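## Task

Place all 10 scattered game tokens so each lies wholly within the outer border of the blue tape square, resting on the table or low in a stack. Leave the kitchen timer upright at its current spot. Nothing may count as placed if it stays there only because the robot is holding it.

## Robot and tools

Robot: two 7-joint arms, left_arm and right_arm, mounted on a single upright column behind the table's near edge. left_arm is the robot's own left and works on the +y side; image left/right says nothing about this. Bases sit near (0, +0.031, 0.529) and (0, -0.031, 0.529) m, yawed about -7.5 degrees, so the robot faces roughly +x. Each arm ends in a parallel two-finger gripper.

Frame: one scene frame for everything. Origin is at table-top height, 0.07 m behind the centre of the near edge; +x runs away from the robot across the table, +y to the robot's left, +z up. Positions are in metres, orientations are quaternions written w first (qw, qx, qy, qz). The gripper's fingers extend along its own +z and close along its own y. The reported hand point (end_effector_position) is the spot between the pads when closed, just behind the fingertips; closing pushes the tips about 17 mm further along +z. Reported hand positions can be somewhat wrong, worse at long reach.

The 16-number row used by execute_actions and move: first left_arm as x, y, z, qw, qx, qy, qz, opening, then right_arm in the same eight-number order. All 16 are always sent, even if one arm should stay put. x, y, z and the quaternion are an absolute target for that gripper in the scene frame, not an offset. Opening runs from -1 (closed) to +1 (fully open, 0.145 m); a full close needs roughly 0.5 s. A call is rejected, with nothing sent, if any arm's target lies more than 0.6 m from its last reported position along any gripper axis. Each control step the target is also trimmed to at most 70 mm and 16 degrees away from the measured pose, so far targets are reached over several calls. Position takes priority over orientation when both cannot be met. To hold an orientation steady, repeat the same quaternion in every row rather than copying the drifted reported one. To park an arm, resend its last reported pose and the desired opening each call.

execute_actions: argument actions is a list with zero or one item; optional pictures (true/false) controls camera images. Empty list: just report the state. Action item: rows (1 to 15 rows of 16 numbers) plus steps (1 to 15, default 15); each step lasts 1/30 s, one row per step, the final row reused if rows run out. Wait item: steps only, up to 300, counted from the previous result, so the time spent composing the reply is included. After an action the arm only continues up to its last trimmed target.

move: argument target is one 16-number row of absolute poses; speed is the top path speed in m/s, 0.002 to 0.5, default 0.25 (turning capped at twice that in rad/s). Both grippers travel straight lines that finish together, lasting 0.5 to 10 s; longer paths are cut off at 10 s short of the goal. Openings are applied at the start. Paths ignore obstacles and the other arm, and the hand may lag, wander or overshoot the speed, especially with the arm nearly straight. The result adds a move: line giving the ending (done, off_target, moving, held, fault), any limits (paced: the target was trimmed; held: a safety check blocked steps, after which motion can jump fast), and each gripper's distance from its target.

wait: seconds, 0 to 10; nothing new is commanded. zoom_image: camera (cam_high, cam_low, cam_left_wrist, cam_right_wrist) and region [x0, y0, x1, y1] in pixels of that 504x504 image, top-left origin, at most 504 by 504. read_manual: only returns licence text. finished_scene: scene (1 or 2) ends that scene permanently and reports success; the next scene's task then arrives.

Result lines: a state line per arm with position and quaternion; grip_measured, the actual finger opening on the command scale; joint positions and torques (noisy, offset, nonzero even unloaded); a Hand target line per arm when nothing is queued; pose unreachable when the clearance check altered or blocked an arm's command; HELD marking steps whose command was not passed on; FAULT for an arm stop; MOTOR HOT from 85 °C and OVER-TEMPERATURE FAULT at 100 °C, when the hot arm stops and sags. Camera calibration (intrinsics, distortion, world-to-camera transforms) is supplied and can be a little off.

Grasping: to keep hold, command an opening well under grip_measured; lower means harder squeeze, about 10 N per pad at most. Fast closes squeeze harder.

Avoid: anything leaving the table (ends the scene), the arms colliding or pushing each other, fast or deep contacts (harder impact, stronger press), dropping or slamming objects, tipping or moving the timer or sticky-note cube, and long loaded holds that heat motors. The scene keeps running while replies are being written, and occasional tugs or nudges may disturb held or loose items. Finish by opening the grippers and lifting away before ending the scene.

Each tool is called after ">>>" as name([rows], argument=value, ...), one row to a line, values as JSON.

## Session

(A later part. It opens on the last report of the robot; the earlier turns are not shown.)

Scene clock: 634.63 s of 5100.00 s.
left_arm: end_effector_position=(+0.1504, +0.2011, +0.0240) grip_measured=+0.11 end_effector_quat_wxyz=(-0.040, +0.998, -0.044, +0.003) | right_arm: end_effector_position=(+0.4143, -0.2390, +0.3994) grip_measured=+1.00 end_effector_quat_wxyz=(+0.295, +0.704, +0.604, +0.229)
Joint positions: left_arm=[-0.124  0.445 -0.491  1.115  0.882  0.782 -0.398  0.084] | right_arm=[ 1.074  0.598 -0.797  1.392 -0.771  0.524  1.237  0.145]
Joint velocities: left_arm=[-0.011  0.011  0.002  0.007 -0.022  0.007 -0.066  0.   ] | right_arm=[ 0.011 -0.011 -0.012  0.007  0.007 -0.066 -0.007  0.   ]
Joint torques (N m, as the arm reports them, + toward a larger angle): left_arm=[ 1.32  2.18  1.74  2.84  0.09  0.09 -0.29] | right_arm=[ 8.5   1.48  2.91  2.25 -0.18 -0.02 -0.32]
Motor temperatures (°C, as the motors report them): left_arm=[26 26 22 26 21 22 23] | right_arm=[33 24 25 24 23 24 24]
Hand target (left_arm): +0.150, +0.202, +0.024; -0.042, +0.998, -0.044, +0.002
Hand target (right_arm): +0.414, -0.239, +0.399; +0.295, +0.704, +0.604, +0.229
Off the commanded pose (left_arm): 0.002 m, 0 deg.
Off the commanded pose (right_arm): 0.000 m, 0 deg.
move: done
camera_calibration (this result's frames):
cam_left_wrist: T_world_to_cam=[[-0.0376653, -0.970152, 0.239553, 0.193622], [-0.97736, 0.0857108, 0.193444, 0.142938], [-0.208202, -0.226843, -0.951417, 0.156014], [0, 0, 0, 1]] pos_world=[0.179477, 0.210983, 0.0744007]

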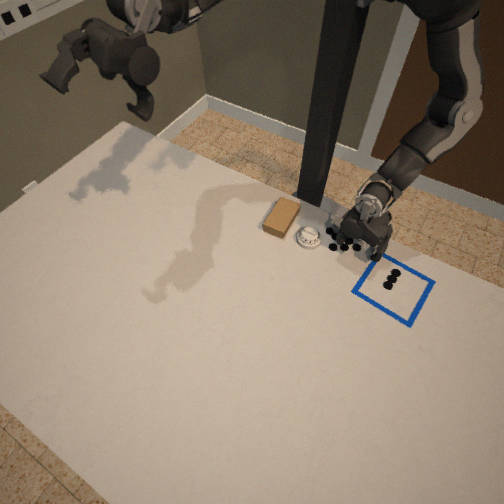

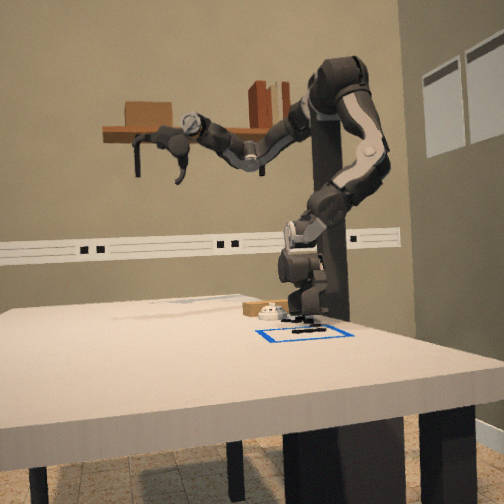

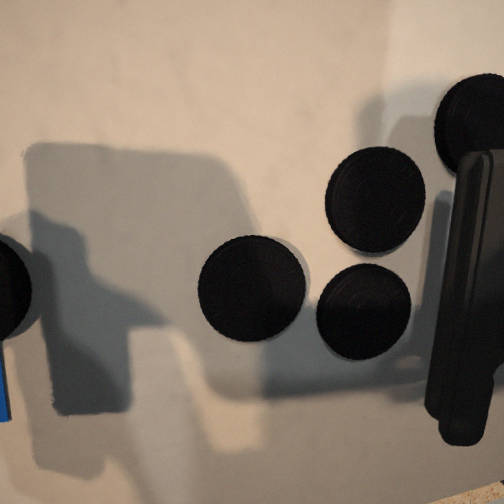

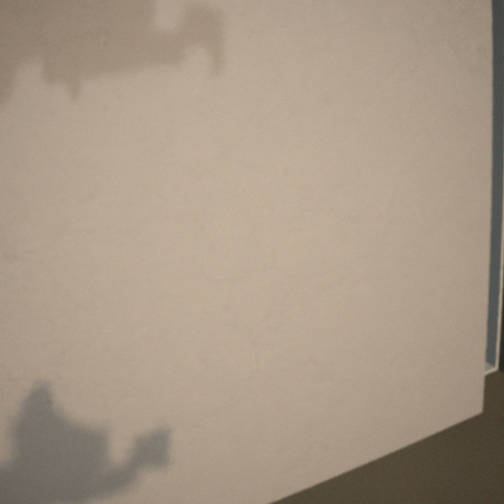

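>>> move(target=[0.1468,0.1958,0.0190,-0.0436,0.9981,-0.0436,0.0019,0.111, 0.4143,-0.2390,0.3994,0.295,0.704,0.604,0.229,1], speed=0.03)

Scene clock: 654.60 s of 5100.00 s.
left_arm: end_effector_position=(+0.1468, +0.1952, +0.0193) grip_measured=+0.11 end_effector_quat_wxyz=(-0.041, +0.998, -0.044, +0.001) | right_arm: end_effector_position=(+0.4143, -0.2390, +0.3994) grip_measured=+1.00 end_effector_quat_wxyz=(+0.295, +0.704, +0.604, +0.229)
Joint positions: left_arm=[-0.123  0.416 -0.491  1.092  0.862  0.77  -0.402  0.084] | right_arm=[ 1.074  0.598 -0.797  1.392 -0.771  0.524  1.237  0.145]
Joint velocities: left_arm=[ 0.077 -0.077  0.002 -0.007 -0.037  0.051 -0.066  0.   ] | right_arm=[ 0.055 -0.011  0.007  0.012  0.022 -0.022  0.022  0.   ]
Joint torques (N m, as the arm reports them, + toward a larger angle): left_arm=[ 1.48  1.64  1.25  2.08  0.04 -0.04 -0.29] | right_arm=[ 8.48  1.35  2.96  2.24 -0.18 -0.03 -0.31]
Motor temperatures (°C, as the motors report them): left_arm=[26 25 22 26 21 22 23] | right_arm=[34 24 25 24 23 24 24]
Hand target (left_arm): +0.147, +0.196, +0.019; -0.044, +0.998, -0.043, +0.002
Hand target (right_arm): +0.414, -0.239, +0.399; +0.295, +0.704, +0.604, +0.229
Off the commanded pose (left_arm): 0.001 m, 0 deg.
Off the commanded pose (right_arm): 0.000 m, 0 deg.
After step 90, 16.27 s passed at rest.
move: done
camera_calibration (this result's frames):
cam_left_wrist: T_world_to_cam=[[-0.0368231, -0.970778, 0.237136, 0.188925], [-0.976881, 0.084974, 0.196171, 0.14087], [-0.210589, -0.22443, -0.951464, 0.149437], [0, 0, 0, 1]] pos_world=[0.17604, 0.204972, 0.0697484]

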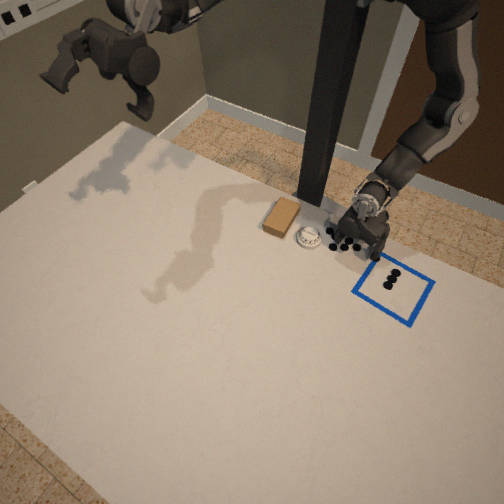

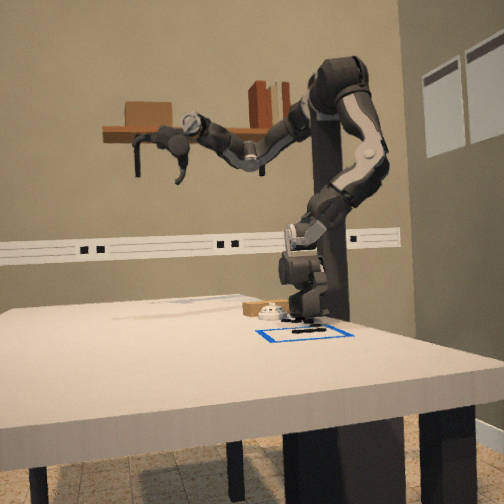

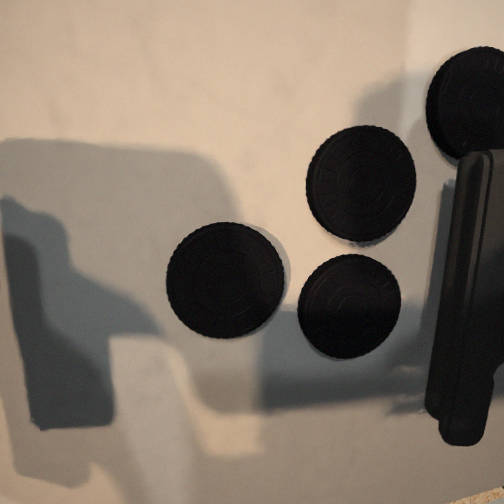

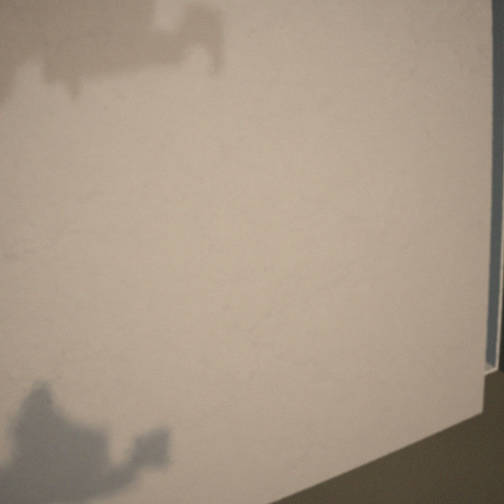

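>>> move(target=[0.1468,0.1955,0.0126,-0.0436,0.9981,-0.0436,0.0019,0.111, 0.4143,-0.2390,0.3994,0.295,0.704,0.604,0.229,1], speed=0.02)

>>> move(target=[0.1552,0.2170,0.0126,-0.0436,0.9981,-0.0436,0.0019,0.111, 0.4143,-0.2390,0.3994,0.295,0.704,0.604,0.229,1], speed=0.04)

Scene clock: 667.10 s of 5100.00 s.
left_arm: end_effector_position=(+0.1471, +0.1972, +0.0131) grip_measured=+0.11 end_effector_quat_wxyz=(-0.047, +0.998, -0.043, +0.002) | right_arm: end_effector_position=(+0.4143, -0.2390, +0.3994) grip_measured=+1.00 end_effector_quat_wxyz=(+0.295, +0.704, +0.604, +0.229)
Joint positions: left_arm=[-0.101  0.406 -0.51   1.038  0.853  0.742 -0.391  0.084] | right_arm=[ 1.074  0.598 -0.797  1.392 -0.771  0.524  1.237  0.145]
Joint velocities: left_arm=[-0.033 -0.011 -0.007  0.002 -0.037  0.022 -0.007 -0.   ] | right_arm=[-0.055  0.011  0.002  0.012 -0.037 -0.022 -0.022  0.   ]
Joint torques (N m, as the arm reports them, + toward a larger angle): left_arm=[ 1.73  1.59  0.67  2.02  0.06 -0.05  0.09] | right_arm=[ 8.49  1.42  2.93  2.24 -0.18 -0.02 -0.31]
Motor temperatures (°C, as the motors report them): left_arm=[26 25 22 26 21 22 23] | right_arm=[34 24 25 24 23 24 24]
Hand target (left_arm): +0.147, +0.196, +0.013; -0.044, +0.998, -0.043, +0.002
Hand target (right_arm): +0.414, -0.239, +0.399; +0.295, +0.704, +0.604, +0.229
Off the commanded pose (left_arm): 0.002 m, 0 deg.
Off the commanded pose (right_arm): 0.000 m, 0 deg.
After step 90, 8.80 s passed at rest.
move: done
camera_calibration (this result's frames):
cam_left_wrist: T_world_to_cam=[[-0.0347797, -0.973556, 0.225786, 0.192744], [-0.97736, 0.0803136, 0.195749, 0.143218], [-0.208706, -0.213866, -0.954307, 0.141719], [0, 0, 0, 1]] pos_world=[0.176257, 0.206454, 0.0636901]

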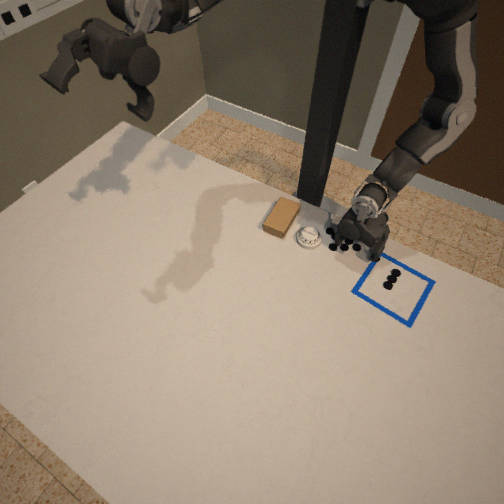

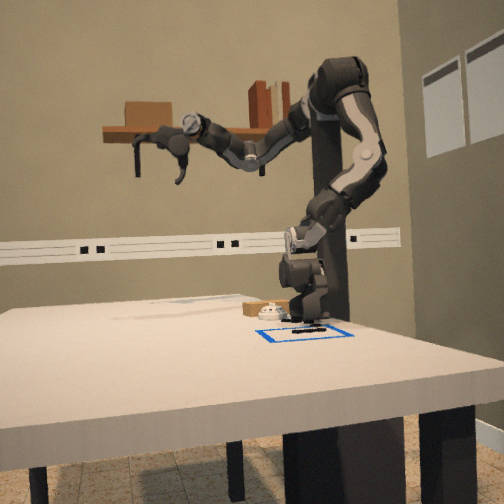

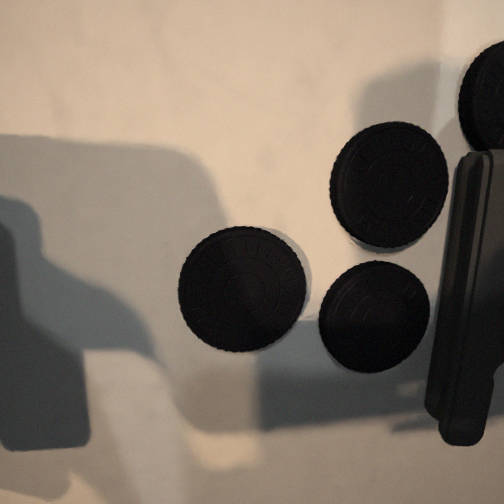

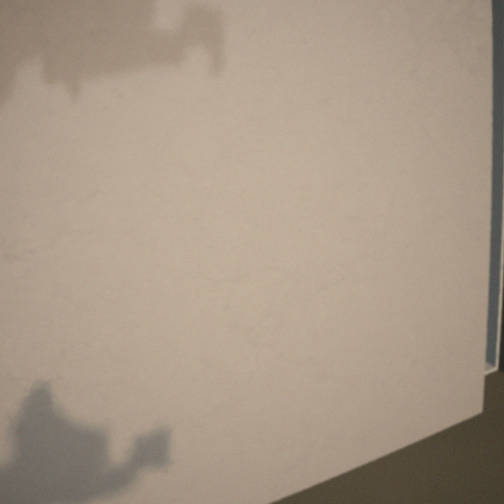

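Scene clock: 667.87 s of 5100.00 s.
left_arm: end_effector_position=(+0.1552, +0.2181, +0.0129) grip_measured=+0.11 end_effector_quat_wxyz=(-0.046, +0.998, -0.043, +0.001) | right_arm: end_effector_position=(+0.4143, -0.2390, +0.3994) grip_measured=+1.00 end_effector_quat_wxyz=(+0.295, +0.704, +0.604, +0.229)
Joint positions: left_arm=[-0.066  0.457 -0.525  0.987  0.852  0.735 -0.313  0.084] | right_arm=[ 1.074  0.598 -0.797  1.392 -0.771  0.524  1.237  0.145]
Joint velocities: left_arm=[-0.033  0.011  0.007 -0.007 -0.051  0.081  0.022  0.   ] | right_arm=[ 0.011  0.011  0.007  0.012 -0.051  0.022  0.051  0.   ]
Joint torques (N m, as the arm reports them, + toward a larger angle): left_arm=[ 1.78  2.28  0.79  1.87  0.06 -0.05  0.07] | right_arm=[ 8.48  1.41  2.94  2.23 -0.18 -0.03 -0.3 ]
Motor temperatures (°C, as the motors report them): left_arm=[26 25 22 26 21 22 23] | right_arm=[34 24 25 24 23 24 24]
Hand target (left_arm): +0.155, +0.217, +0.012; -0.044, +0.998, -0.044, +0.002
Hand target (right_arm): +0.414, -0.239, +0.399; +0.295, +0.704, +0.604, +0.229
Off the commanded pose (left_arm): 0.001 m, 0 deg.
Off the commanded pose (right_arm): 0.000 m, 0 deg.
move: done
camera_calibration (this result's frames):
cam_left_wrist: T_world_to_cam=[[-0.0348657, -0.973421, 0.226354, 0.213452], [-0.977132, 0.0807397, 0.196706, 0.149344], [-0.209754, -0.21432, -0.953976, 0.147948], [0, 0, 0, 1]] pos_world=[0.184404, 0.227428, 0.0634459]

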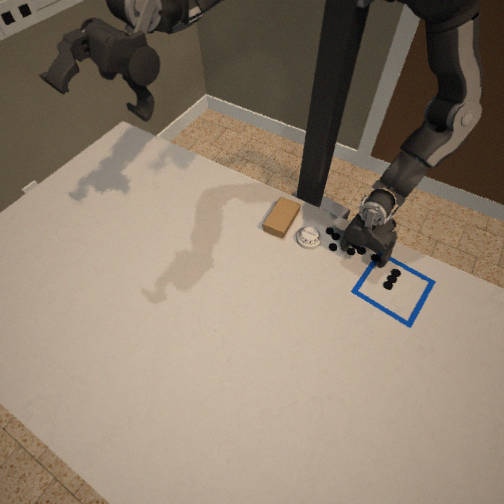

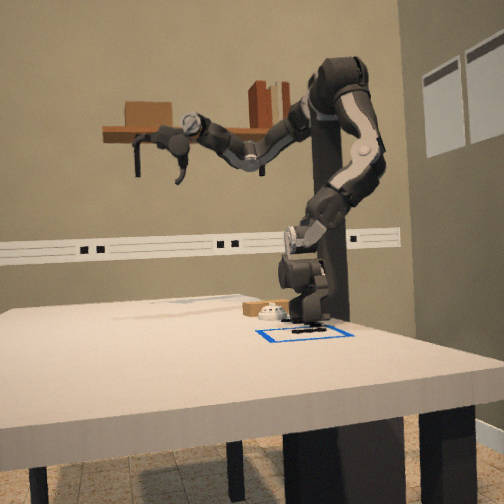

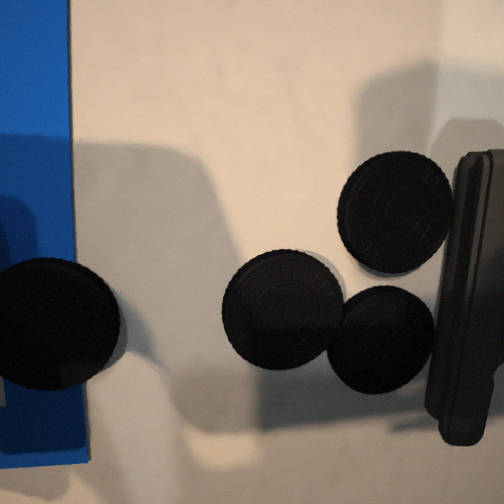

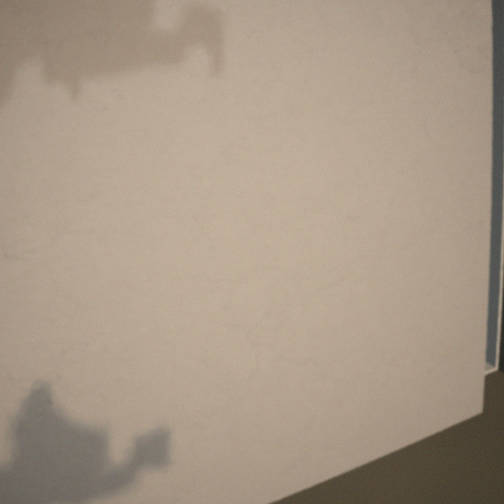

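>>> move(target=[0.1552,0.2165,0.0215,-0.0436,0.9981,-0.0436,0.0019,0.111, 0.4143,-0.2390,0.3994,0.295,0.704,0.604,0.229,1], speed=0.05)

>>> move(target=[0.1597,0.2690,0.0190,-0.0436,0.9981,-0.0436,0.0019,0.111, 0.4143,-0.2390,0.3994,0.295,0.704,0.604,0.229,1], speed=0.1)

Scene clock: 753.90 s of 5100.00 s.
left_arm: end_effector_position=(+0.1556, +0.2147, +0.0213) grip_measured=+0.11 end_effector_quat_wxyz=(-0.040, +0.998, -0.045, +0.003) | right_arm: end_effector_position=(+0.4143, -0.2390, +0.3994) grip_measured=+1.00 end_effector_quat_wxyz=(+0.295, +0.704, +0.604, +0.229)
Joint positions: left_arm=[-0.097  0.471 -0.499  1.063  0.864  0.768 -0.334  0.084] | right_arm=[ 1.074  0.598 -0.797  1.392 -0.771  0.524  1.237  0.145]
Joint velocities: left_arm=[-0.055 -0.099 -0.017 -0.012 -0.081 -0.022 -0.066 -0.   ] | right_arm=[-0.033 -0.033 -0.007 -0.002  0.066 -0.007 -0.022 -0.   ]
Joint torques (N m, as the arm reports them, + toward a larger angle): left_arm=[ 0.97  2.68  2.    2.85  0.14  0.11 -0.31] | right_arm=[ 8.54  1.44  2.96  2.25 -0.18 -0.03 -0.31]
Motor temperatures (°C, as the motors report them): left_arm=[26 25 22 26 21 22 23] | right_arm=[34 24 25 24 23 24 24]
Hand target (left_arm): +0.155, +0.216, +0.022; -0.043, +0.998, -0.044, +0.002
Hand target (right_arm): +0.414, -0.239, +0.399; +0.295, +0.704, +0.604, +0.229
Off the commanded pose (left_arm): 0.002 m, 0 deg.
Off the commanded pose (right_arm): 0.000 m, 0 deg.
After step 90, 82.33 s passed at rest.
move: done
camera_calibration (this result's frames):
cam_left_wrist: T_world_to_cam=[[-0.0390554, -0.970523, 0.237823, 0.208005], [-0.977535, 0.0864435, 0.192233, 0.147304], [-0.207125, -0.224972, -0.952096, 0.157094], [0, 0, 0, 1]] pos_world=[0.184657, 0.224482, 0.0717832]

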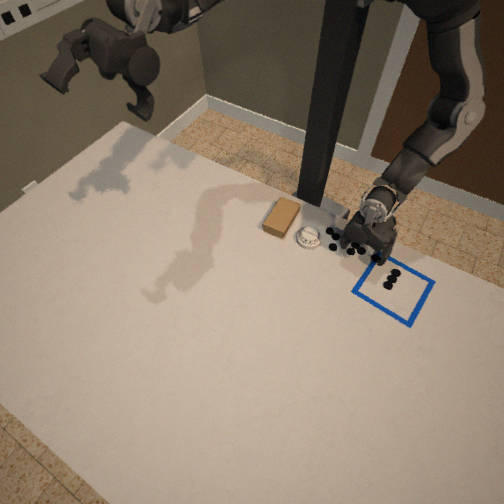

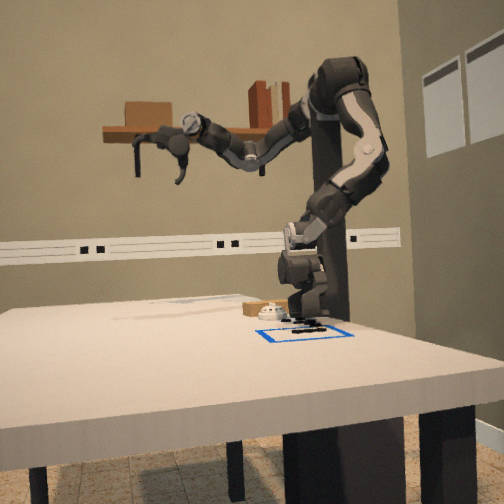

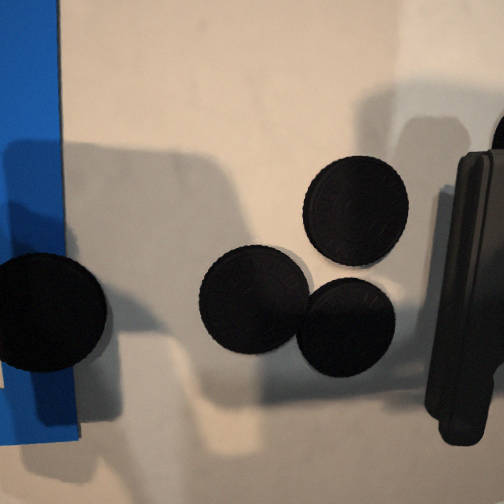

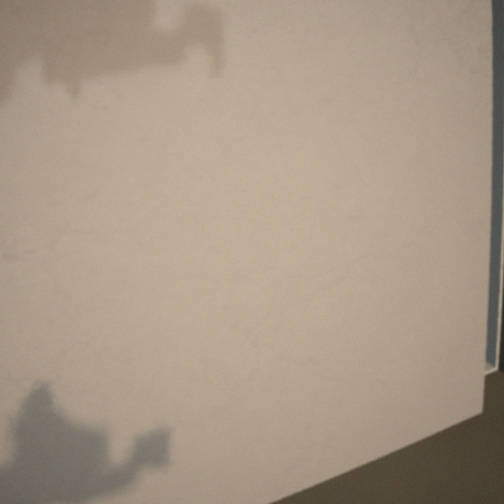

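Scene clock: 754.77 s of 5100.00 s.
left_arm: end_effector_position=(+0.1597, +0.2715, +0.0190) grip_measured=+0.11 end_effector_quat_wxyz=(-0.048, +0.998, -0.042, +0.001) | right_arm: end_effector_position=(+0.4143, -0.2390, +0.3994) grip_measured=+1.00 end_effector_quat_wxyz=(+0.295, +0.704, +0.604, +0.229)
Joint positions: left_arm=[-0.046  0.593 -0.55   0.92   0.85   0.701 -0.142  0.084] | right_arm=[ 1.074  0.598 -0.797  1.392 -0.771  0.524  1.237  0.145]
Joint velocities: left_arm=[-0.077 -0.011  0.012 -0.012  0.051 -0.022 -0.007 -0.   ] | right_arm=[-0.011 -0.033  0.012  0.012  0.007  0.007 -0.022 -0.   ]
Joint torques (N m, as the arm reports them, + toward a larger angle): left_arm=[ 1.82  3.13  1.11  1.64  0.08 -0.06  0.1 ] | right_arm=[ 8.51  1.4   2.95  2.25 -0.18 -0.03 -0.31]
Motor temperatures (°C, as the motors report them): left_arm=[26 25 22 26 21 22 23] | right_arm=[34 24 25 24 23 24 24]
Hand target (left_arm): +0.160, +0.269, +0.018; -0.044, +0.998, -0.043, +0.002
Hand target (right_arm): +0.414, -0.239, +0.399; +0.295, +0.704, +0.604, +0.229
Off the commanded pose (left_arm): 0.003 m, 1 deg.
Off the commanded pose (right_arm): 0.000 m, 0 deg.
move: done
camera_calibration (this result's frames):
cam_left_wrist: T_world_to_cam=[[-0.0331344, -0.974218, 0.223162, 0.264196], [-0.977164, 0.0784676, 0.197466, 0.148785], [-0.209886, -0.211523, -0.954571, 0.165388], [0, 0, 0, 1]] pos_world=[0.188854, 0.280693, 0.0695367]

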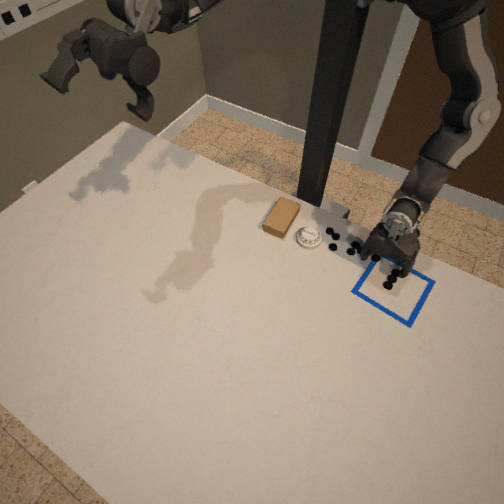

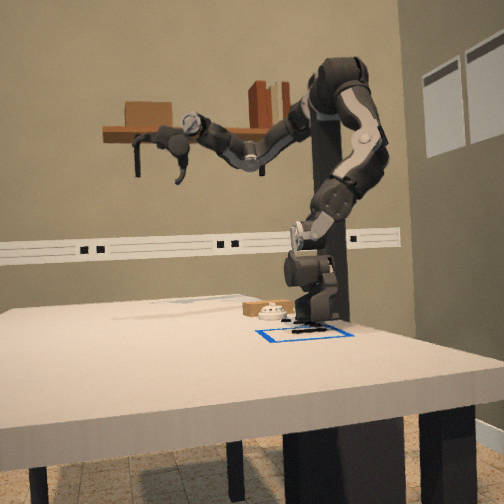

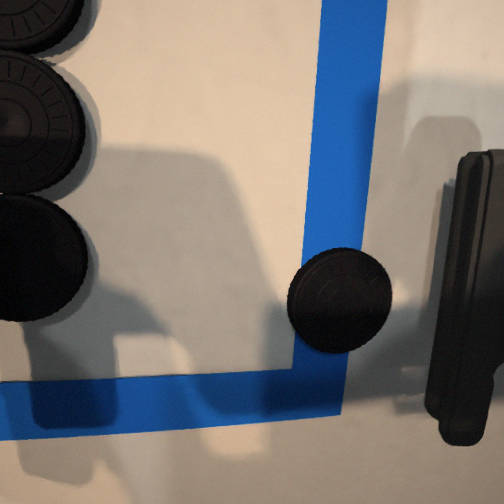

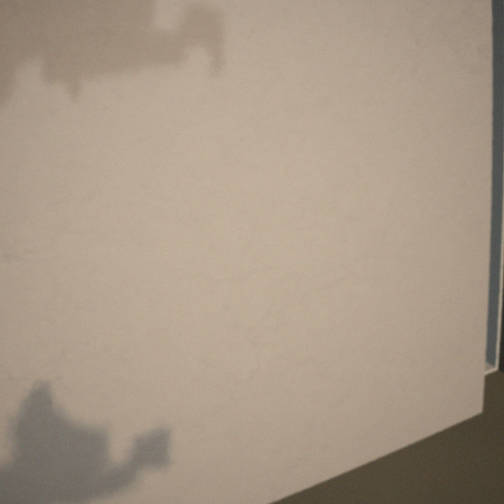

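>>> move(target=[0.1599,0.2712,0.0126,-0.0436,0.9981,-0.0436,0.0019,0.111, 0.4143,-0.2390,0.3994,0.295,0.704,0.604,0.229,1], speed=0.025)

>>> move(target=[0.1641,0.3200,0.0126,-0.0436,0.9981,-0.0436,0.0019,0.111, 0.4143,-0.2390,0.3994,0.295,0.704,0.604,0.229,1], speed=0.06)

Scene clock: 768.43 s of 5100.00 s.
left_arm: end_effector_position=(+0.1602, +0.2735, +0.0134) grip_measured=+0.11 end_effector_quat_wxyz=(-0.047, +0.998, -0.042, +0.002) | right_arm: end_effector_position=(+0.4143, -0.2390, +0.3994) grip_measured=+1.00 end_effector_quat_wxyz=(+0.295, +0.704, +0.604, +0.229)
Joint positions: left_arm=[-0.019  0.581 -0.575  0.859  0.84   0.671 -0.112  0.084] | right_arm=[ 1.074  0.598 -0.797  1.392 -0.771  0.524  1.237  0.145]
Joint velocities: left_arm=[-0.077  0.055 -0.012 -0.022 -0.066  0.007  0.066  0.   ] | right_arm=[ 0.011  0.033 -0.002 -0.007  0.022 -0.051  0.037  0.   ]
Joint torques (N m, as the arm reports them, + toward a larger angle): left_arm=[ 2.07  3.09  0.94  1.25  0.06 -0.07  0.1 ] | right_arm=[ 8.5   1.37  2.97  2.27 -0.17 -0.03 -0.3 ]
Motor temperatures (°C, as the motors report them): left_arm=[26 25 22 26 21 22 23] | right_arm=[34 24 25 24 23 24 24]
Hand target (left_arm): +0.160, +0.271, +0.013; -0.044, +0.998, -0.043, +0.002
Hand target (right_arm): +0.414, -0.239, +0.399; +0.295, +0.704, +0.604, +0.229
Off the commanded pose (left_arm): 0.002 m, 0 deg.
Off the commanded pose (right_arm): 0.000 m, 0 deg.
After step 90, 9.97 s passed at rest.
move: done
camera_calibration (this result's frames):
cam_left_wrist: T_world_to_cam=[[-0.0333361, -0.973844, 0.22476, 0.267306], [-0.977461, 0.0786755, 0.195911, 0.15026], [-0.20847, -0.213163, -0.954517, 0.16077], [0, 0, 0, 1]] pos_world=[0.1893, 0.282763, 0.0639406]

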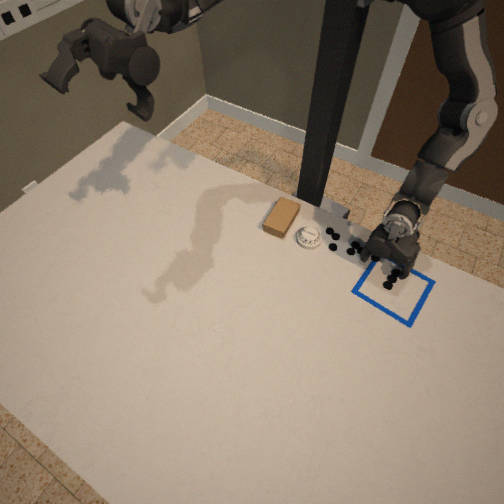

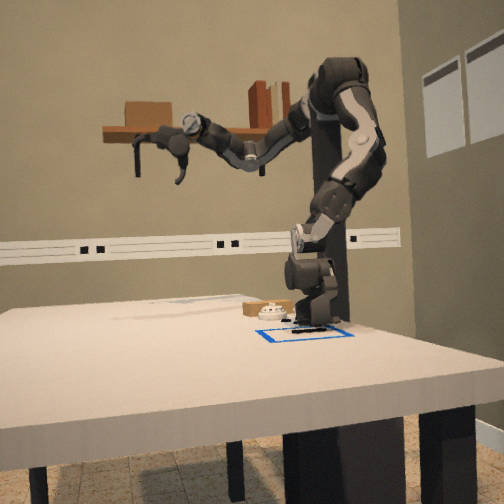

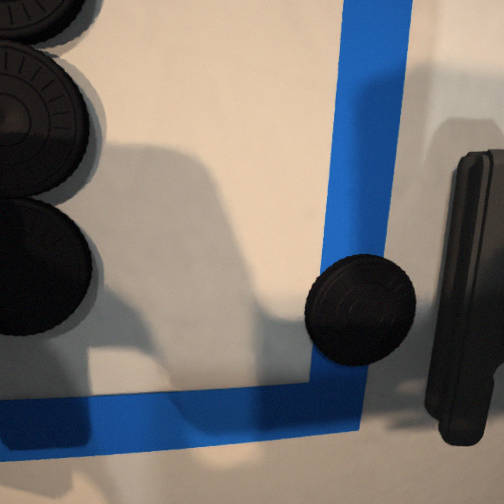

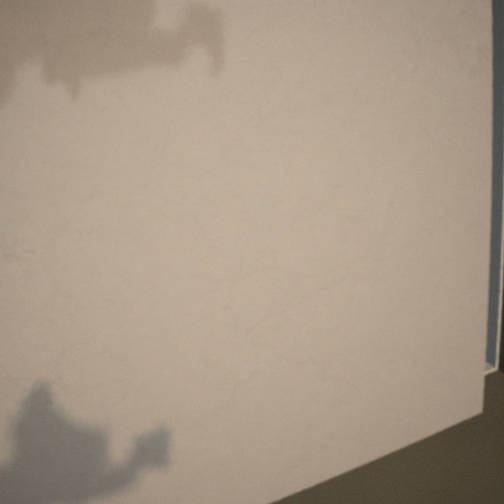

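Scene clock: 769.47 s of 5100.00 s.
left_arm: end_effector_position=(+0.1643, +0.3223, +0.0127) grip_measured=+0.11 end_effector_quat_wxyz=(-0.048, +0.998, -0.041, +0.001) | right_arm: end_effector_position=(+0.4143, -0.2390, +0.3994) grip_measured=+1.00 end_effector_quat_wxyz=(+0.295, +0.704, +0.604, +0.229)
Joint positions: left_arm=[ 0.075  0.641 -0.657  0.636  0.799  0.574  0.102  0.084] | right_arm=[ 1.074  0.598 -0.797  1.392 -0.771  0.524  1.237  0.145]
Joint velocities: left_arm=[-0.033 -0.011  0.002  0.012  0.022  0.051 -0.051 -0.   ] | right_arm=[-0.033 -0.055 -0.007  0.007 -0.095 -0.051 -0.007  0.   ]
Joint torques (N m, as the arm reports them, + toward a larger angle): left_arm=[ 2.23  4.14  0.9   0.82  0.03 -0.06  0.09] | right_arm=[ 8.53  1.4   2.93  2.23 -0.18 -0.02 -0.31]
Motor temperatures (°C, as the motors report them): left_arm=[26 25 22 26 21 22 23] | right_arm=[34 24 25 24 23 24 24]
Hand target (left_arm): +0.165, +0.320, +0.012; -0.044, +0.998, -0.043, +0.002
Hand target (right_arm): +0.414, -0.239, +0.399; +0.295, +0.704, +0.604, +0.229
Off the commanded pose (left_arm): 0.002 m, 1 deg.
Off the commanded pose (right_arm): 0.000 m, 0 deg.
move: done
camera_calibration (this result's frames):
cam_left_wrist: T_world_to_cam=[[-0.0323048, -0.974129, 0.223673, 0.315037], [-0.977538, 0.0774274, 0.196023, 0.15104], [-0.20827, -0.212317, -0.954749, 0.171102], [0, 0, 0, 1]] pos_world=[0.19346, 0.33152, 0.0632871]

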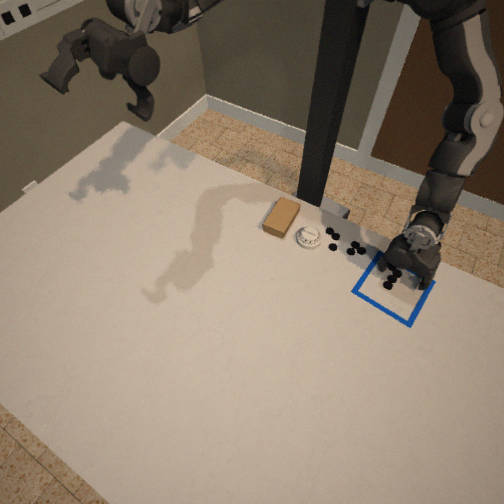

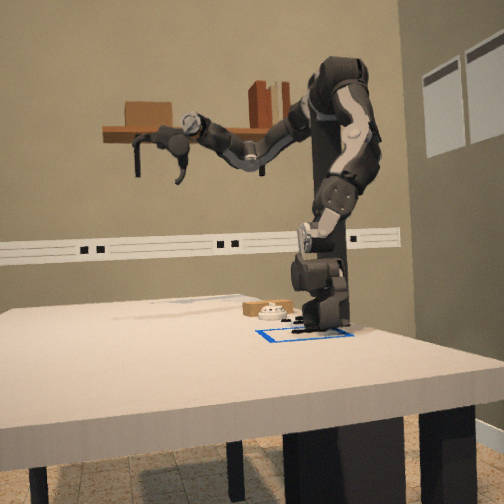

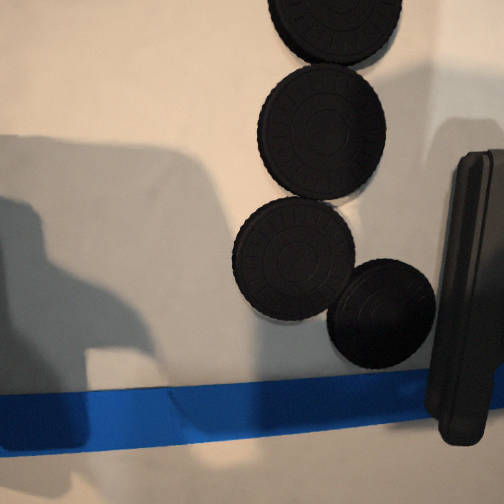

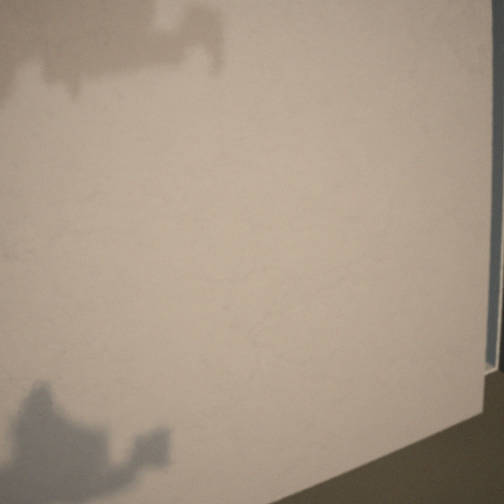

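>>> move(target=[0.1635,0.3130,0.0235,-0.0436,0.9981,-0.0436,0.0019,0.111, 0.4143,-0.2390,0.3994,0.295,0.704,0.604,0.229,1], speed=0.06)

>>> move(target=[0.1630,0.2105,0.0210,-0.0432,0.9905,-0.1304,0.0057,0.111, 0.4143,-0.2390,0.3994,0.295,0.704,0.604,0.229,1], speed=0.12)

>>> move(target=[0.1630,0.2105,0.0126,-0.0432,0.9905,-0.1304,0.0057,0.111, 0.4143,-0.2390,0.3994,0.295,0.704,0.604,0.229,1], speed=0.025)

Scene clock: 800.37 s of 5100.00 s.
left_arm: end_effector_position=(+0.1634, +0.3108, +0.0231) grip_measured=+0.11 end_effector_quat_wxyz=(-0.040, +0.998, -0.045, +0.002) | right_arm: end_effector_position=(+0.4143, -0.2390, +0.3994) grip_measured=+1.00 end_effector_quat_wxyz=(+0.295, +0.704, +0.604, +0.229)
Joint positions: left_arm=[ 0.002  0.679 -0.605  0.803  0.831  0.639  0.038  0.084] | right_arm=[ 1.074  0.598 -0.797  1.392 -0.771  0.524  1.237  0.145]
Joint velocities: left_arm=[-0.011 -0.055  0.002 -0.012 -0.007 -0.022 -0.051 -0.   ] | right_arm=[ 0.033 -0.011 -0.002  0.017  0.066  0.007 -0.037  0.   ]
Joint torques (N m, as the arm reports them, + toward a larger angle): left_arm=[ 1.23  4.85  2.28  1.38  0.16  0.1  -0.3 ] | right_arm=[ 8.47  1.41  2.94  2.26 -0.18 -0.01 -0.31]
Motor temperatures (°C, as the motors report them): left_arm=[26 26 22 25 21 22 23] | right_arm=[34 24 25 24 23 24 24]
Hand target (left_arm): +0.163, +0.313, +0.024; -0.043, +0.998, -0.044, +0.001
Hand target (right_arm): +0.414, -0.239, +0.399; +0.295, +0.704, +0.604, +0.229
Off the commanded pose (left_arm): 0.002 m, 0 deg.
Off the commanded pose (right_arm): 0.000 m, 0 deg.
After step 90, 27.20 s passed at rest.
move: done
camera_calibration (this result's frames):
cam_left_wrist: T_world_to_cam=[[-0.0401055, -0.970179, 0.23905, 0.301143], [-0.977065, 0.088152, 0.19384, 0.145597], [-0.209133, -0.225794, -0.951462, 0.182643], [0, 0, 0, 1]] pos_world=[0.192532, 0.320567, 0.073567]

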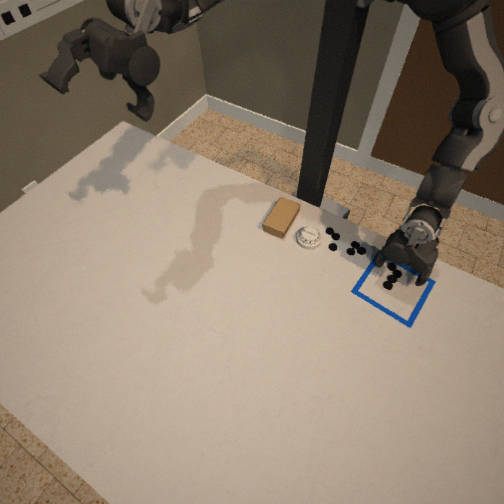

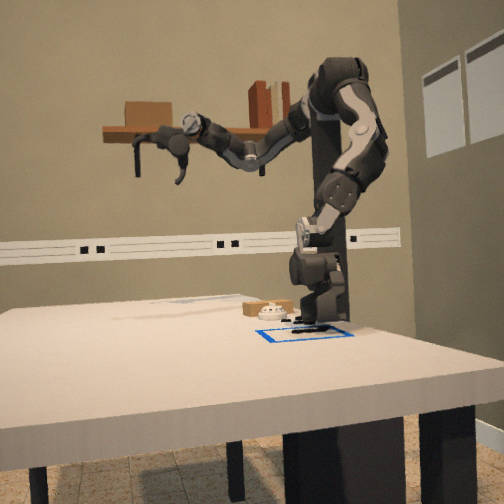

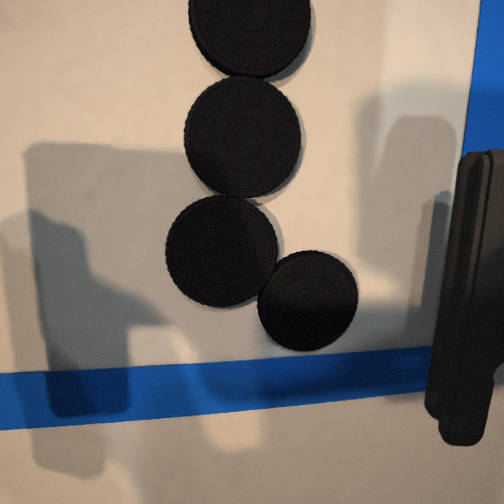

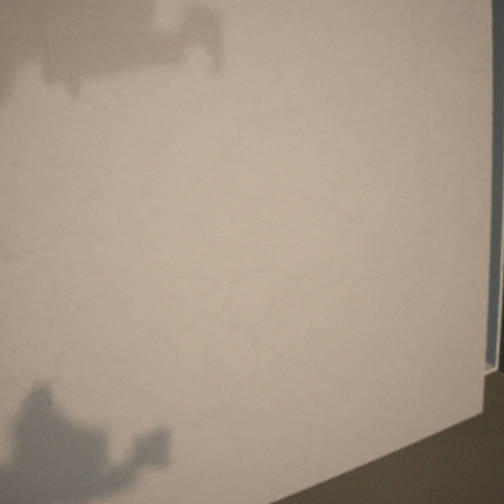

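Scene clock: 801.60 s of 5100.00 s.
left_arm: end_effector_position=(+0.1616, +0.2088, +0.0218) grip_measured=+0.11 end_effector_quat_wxyz=(-0.039, +0.991, -0.130, +0.005) | right_arm: end_effector_position=(+0.4143, -0.2390, +0.3994) grip_measured=+1.00 end_effector_quat_wxyz=(+0.295, +0.704, +0.604, +0.229)
Joint positions: left_arm=[-0.041  0.511 -0.631  1.059  0.787  0.772 -0.244  0.084] | right_arm=[ 1.074  0.598 -0.797  1.392 -0.771  0.524  1.237  0.145]
Joint velocities: left_arm=[-0.055 -0.099  0.007  0.002 -0.051 -0.051 -0.051  0.   ] | right_arm=[ 0.033  0.033  0.002 -0.022  0.051  0.022 -0.037  0.   ]
Joint torques (N m, as the arm reports them, + toward a larger angle): left_arm=[ 1.89  2.45  1.52  2.21  0.05  0.1  -0.29] | right_arm=[ 8.49  1.38  2.93  2.24 -0.17 -0.02 -0.3 ]
Motor temperatures (°C, as the motors report them): left_arm=[26 26 22 26 21 22 23] | right_arm=[34 24 25 24 23 24 24]
Hand target (left_arm): +0.162, +0.210, +0.022; -0.042, +0.990, -0.131, +0.004
Hand target (right_arm): +0.414, -0.239, +0.399; +0.295, +0.704, +0.604, +0.229
Off the commanded pose (left_arm): 0.002 m, 1 deg.
Off the commanded pose (right_arm): 0.000 m, 0 deg.
move: done
camera_calibration (this result's frames):
cam_left_wrist: T_world_to_cam=[[-0.204043, -0.948909, 0.240705, 0.224506], [-0.947365, 0.253359, 0.195725, 0.113762], [-0.24671, -0.1881, -0.950659, 0.156182], [0, 0, 0, 1]] pos_world=[0.192114, 0.213591, 0.0721696]

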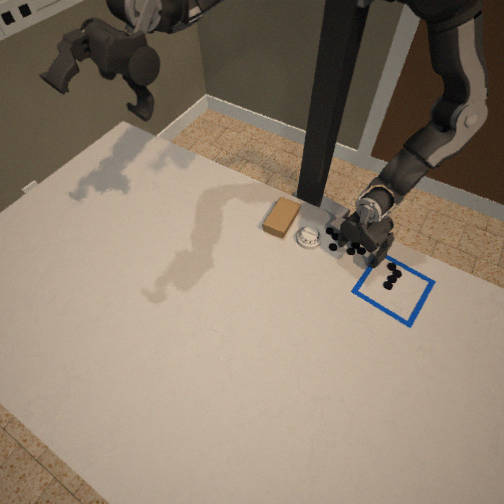

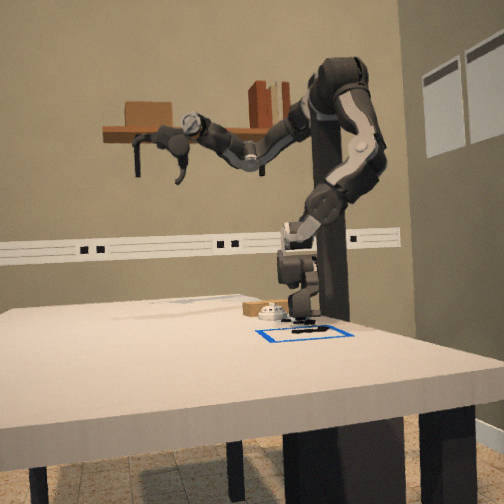

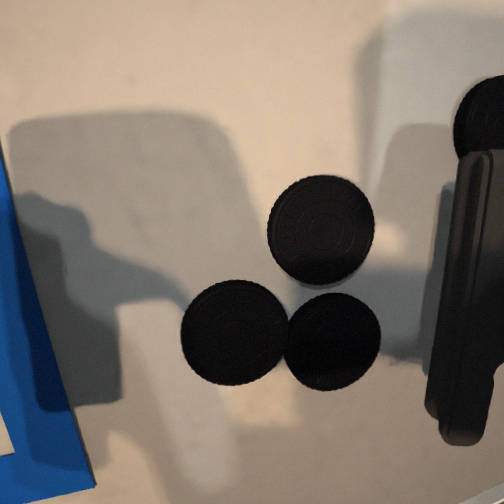

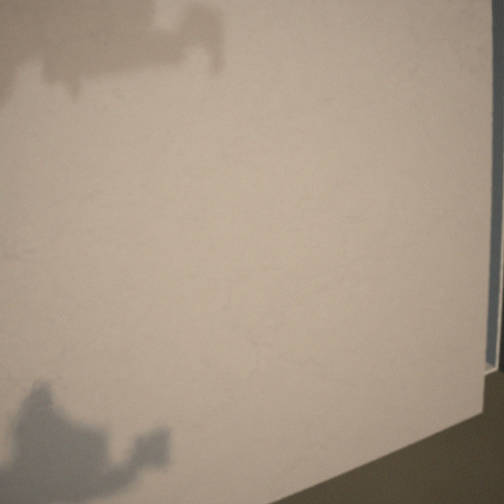

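Scene clock: 802.30 s of 5100.00 s.
left_arm: end_effector_position=(+0.1635, +0.2125, +0.0131) grip_measured=+0.11 end_effector_quat_wxyz=(-0.047, +0.991, -0.129, +0.005) | right_arm: end_effector_position=(+0.4143, -0.2390, +0.3994) grip_measured=+1.00 end_effector_quat_wxyz=(+0.295, +0.704, +0.604, +0.229)
Joint positions: left_arm=[-0.006  0.489 -0.658  0.975  0.772  0.734 -0.227  0.084] | right_arm=[ 1.074  0.598 -0.797  1.392 -0.771  0.524  1.237  0.145]
Joint velocities: left_arm=[ 0.011 -0.077 -0.002  0.012  0.037 -0.037 -0.007 -0.   ] | right_arm=[ 0.011  0.055 -0.017  0.007  0.007  0.066  0.007  0.   ]
Joint torques (N m, as the arm reports them, + toward a larger angle): left_arm=[ 2.27  2.06  0.84  1.77  0.06 -0.05  0.09] | right_arm=[ 8.49  1.46  2.96  2.25 -0.17 -0.02 -0.31]
Motor temperatures (°C, as the motors report them): left_arm=[26 26 22 26 21 22 23] | right_arm=[34 24 25 24 23 24 24]
Hand target (left_arm): +0.164, +0.211, +0.013; -0.044, +0.991, -0.130, +0.006
Hand target (right_arm): +0.414, -0.239, +0.399; +0.295, +0.704, +0.604, +0.229
Off the commanded pose (left_arm): 0.002 m, 0 deg.
Off the commanded pose (right_arm): 0.000 m, 0 deg.
move: done
camera_calibration (this result's frames):
cam_left_wrist: T_world_to_cam=[[-0.202387, -0.95313, 0.224906, 0.2313], [-0.948743, 0.247757, 0.19622, 0.117763], [-0.242745, -0.173666, -0.954419, 0.145413], [0, 0, 0, 1]] pos_world=[0.193838, 0.216536, 0.0636561]

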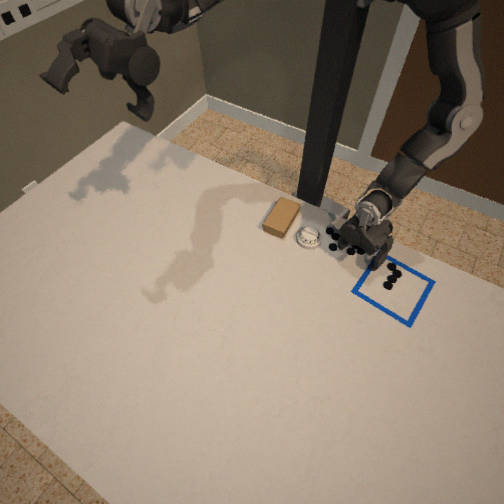

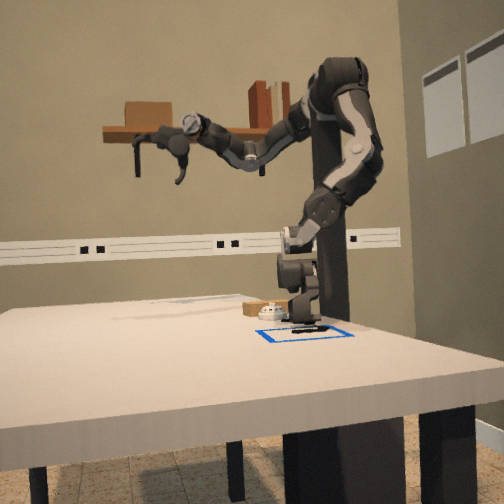

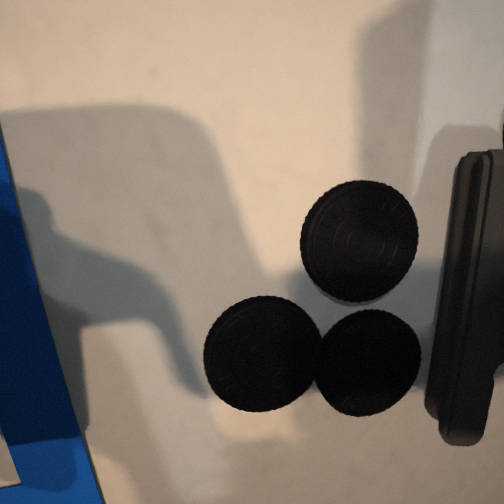

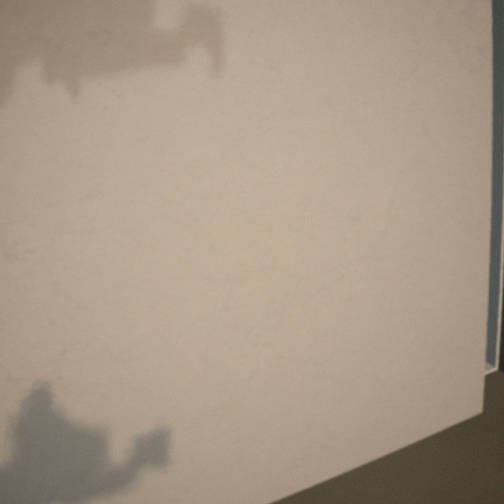

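>>> move(target=[0.1717,0.2547,0.0126,-0.0432,0.9905,-0.1304,0.0057,0.111, 0.4143,-0.2390,0.3994,0.295,0.704,0.604,0.229,1], speed=0.06)

Scene clock: 806.93 s of 5100.00 s.
left_arm: end_effector_position=(+0.1718, +0.2570, +0.0128) grip_measured=+0.11 end_effector_quat_wxyz=(-0.047, +0.991, -0.129, +0.005) | right_arm: end_effector_position=(+0.4143, -0.2390, +0.3994) grip_measured=+1.00 end_effector_quat_wxyz=(+0.295, +0.704, +0.604, +0.229)
Joint positions: left_arm=[ 0.049  0.579 -0.707  0.86   0.759  0.667 -0.063  0.084] | right_arm=[ 1.074  0.598 -0.797  1.392 -0.771  0.524  1.237  0.145]
Joint velocities: left_arm=[-0.033 -0.055 -0.012 -0.007  0.051  0.051  0.022  0.   ] | right_arm=[ 0.055 -0.011 -0.012 -0.017 -0.007 -0.007  0.007  0.   ]
Joint torques (N m, as the arm reports them, + toward a larger angle): left_arm=[ 2.34  2.97  1.01  1.47  0.07 -0.06  0.08] | right_arm=[ 8.5   1.47  2.93  2.23 -0.17 -0.04 -0.31]
Motor temperatures (°C, as the motors report them): left_arm=[26 25 22 26 21 22 23] | right_arm=[34 24 25 24 23 24 24]
Hand target (left_arm): +0.172, +0.255, +0.012; -0.044, +0.991, -0.130, +0.006
Hand target (right_arm): +0.414, -0.239, +0.399; +0.295, +0.704, +0.604, +0.229
Off the commanded pose (left_arm): 0.002 m, 1 deg.
Off the commanded pose (right_arm): 0.000 m, 0 deg.
After step 90, 0.67 s passed at rest.
move: done
camera_calibration (this result's frames):
cam_left_wrist: T_world_to_cam=[[-0.201245, -0.953536, 0.224206, 0.275377], [-0.948851, 0.246611, 0.197141, 0.114999], [-0.243272, -0.173065, -0.954394, 0.154774], [0, 0, 0, 1]] pos_world=[0.202188, 0.261008, 0.0633033]

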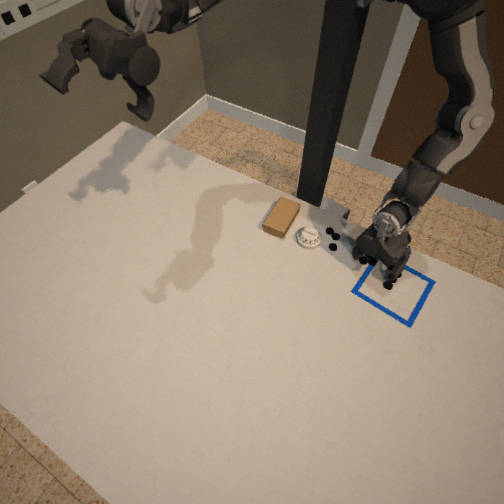

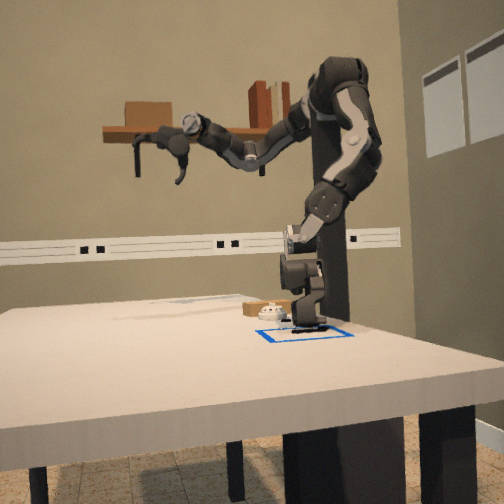

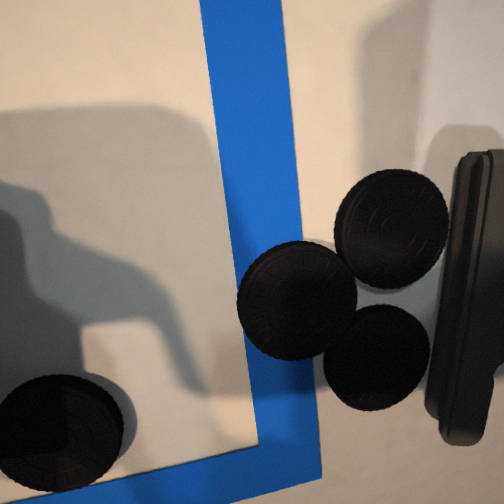

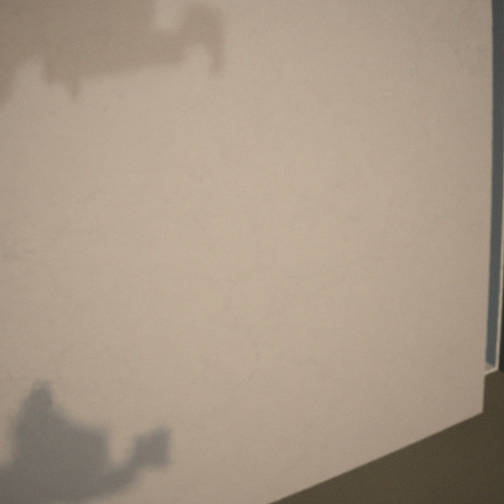

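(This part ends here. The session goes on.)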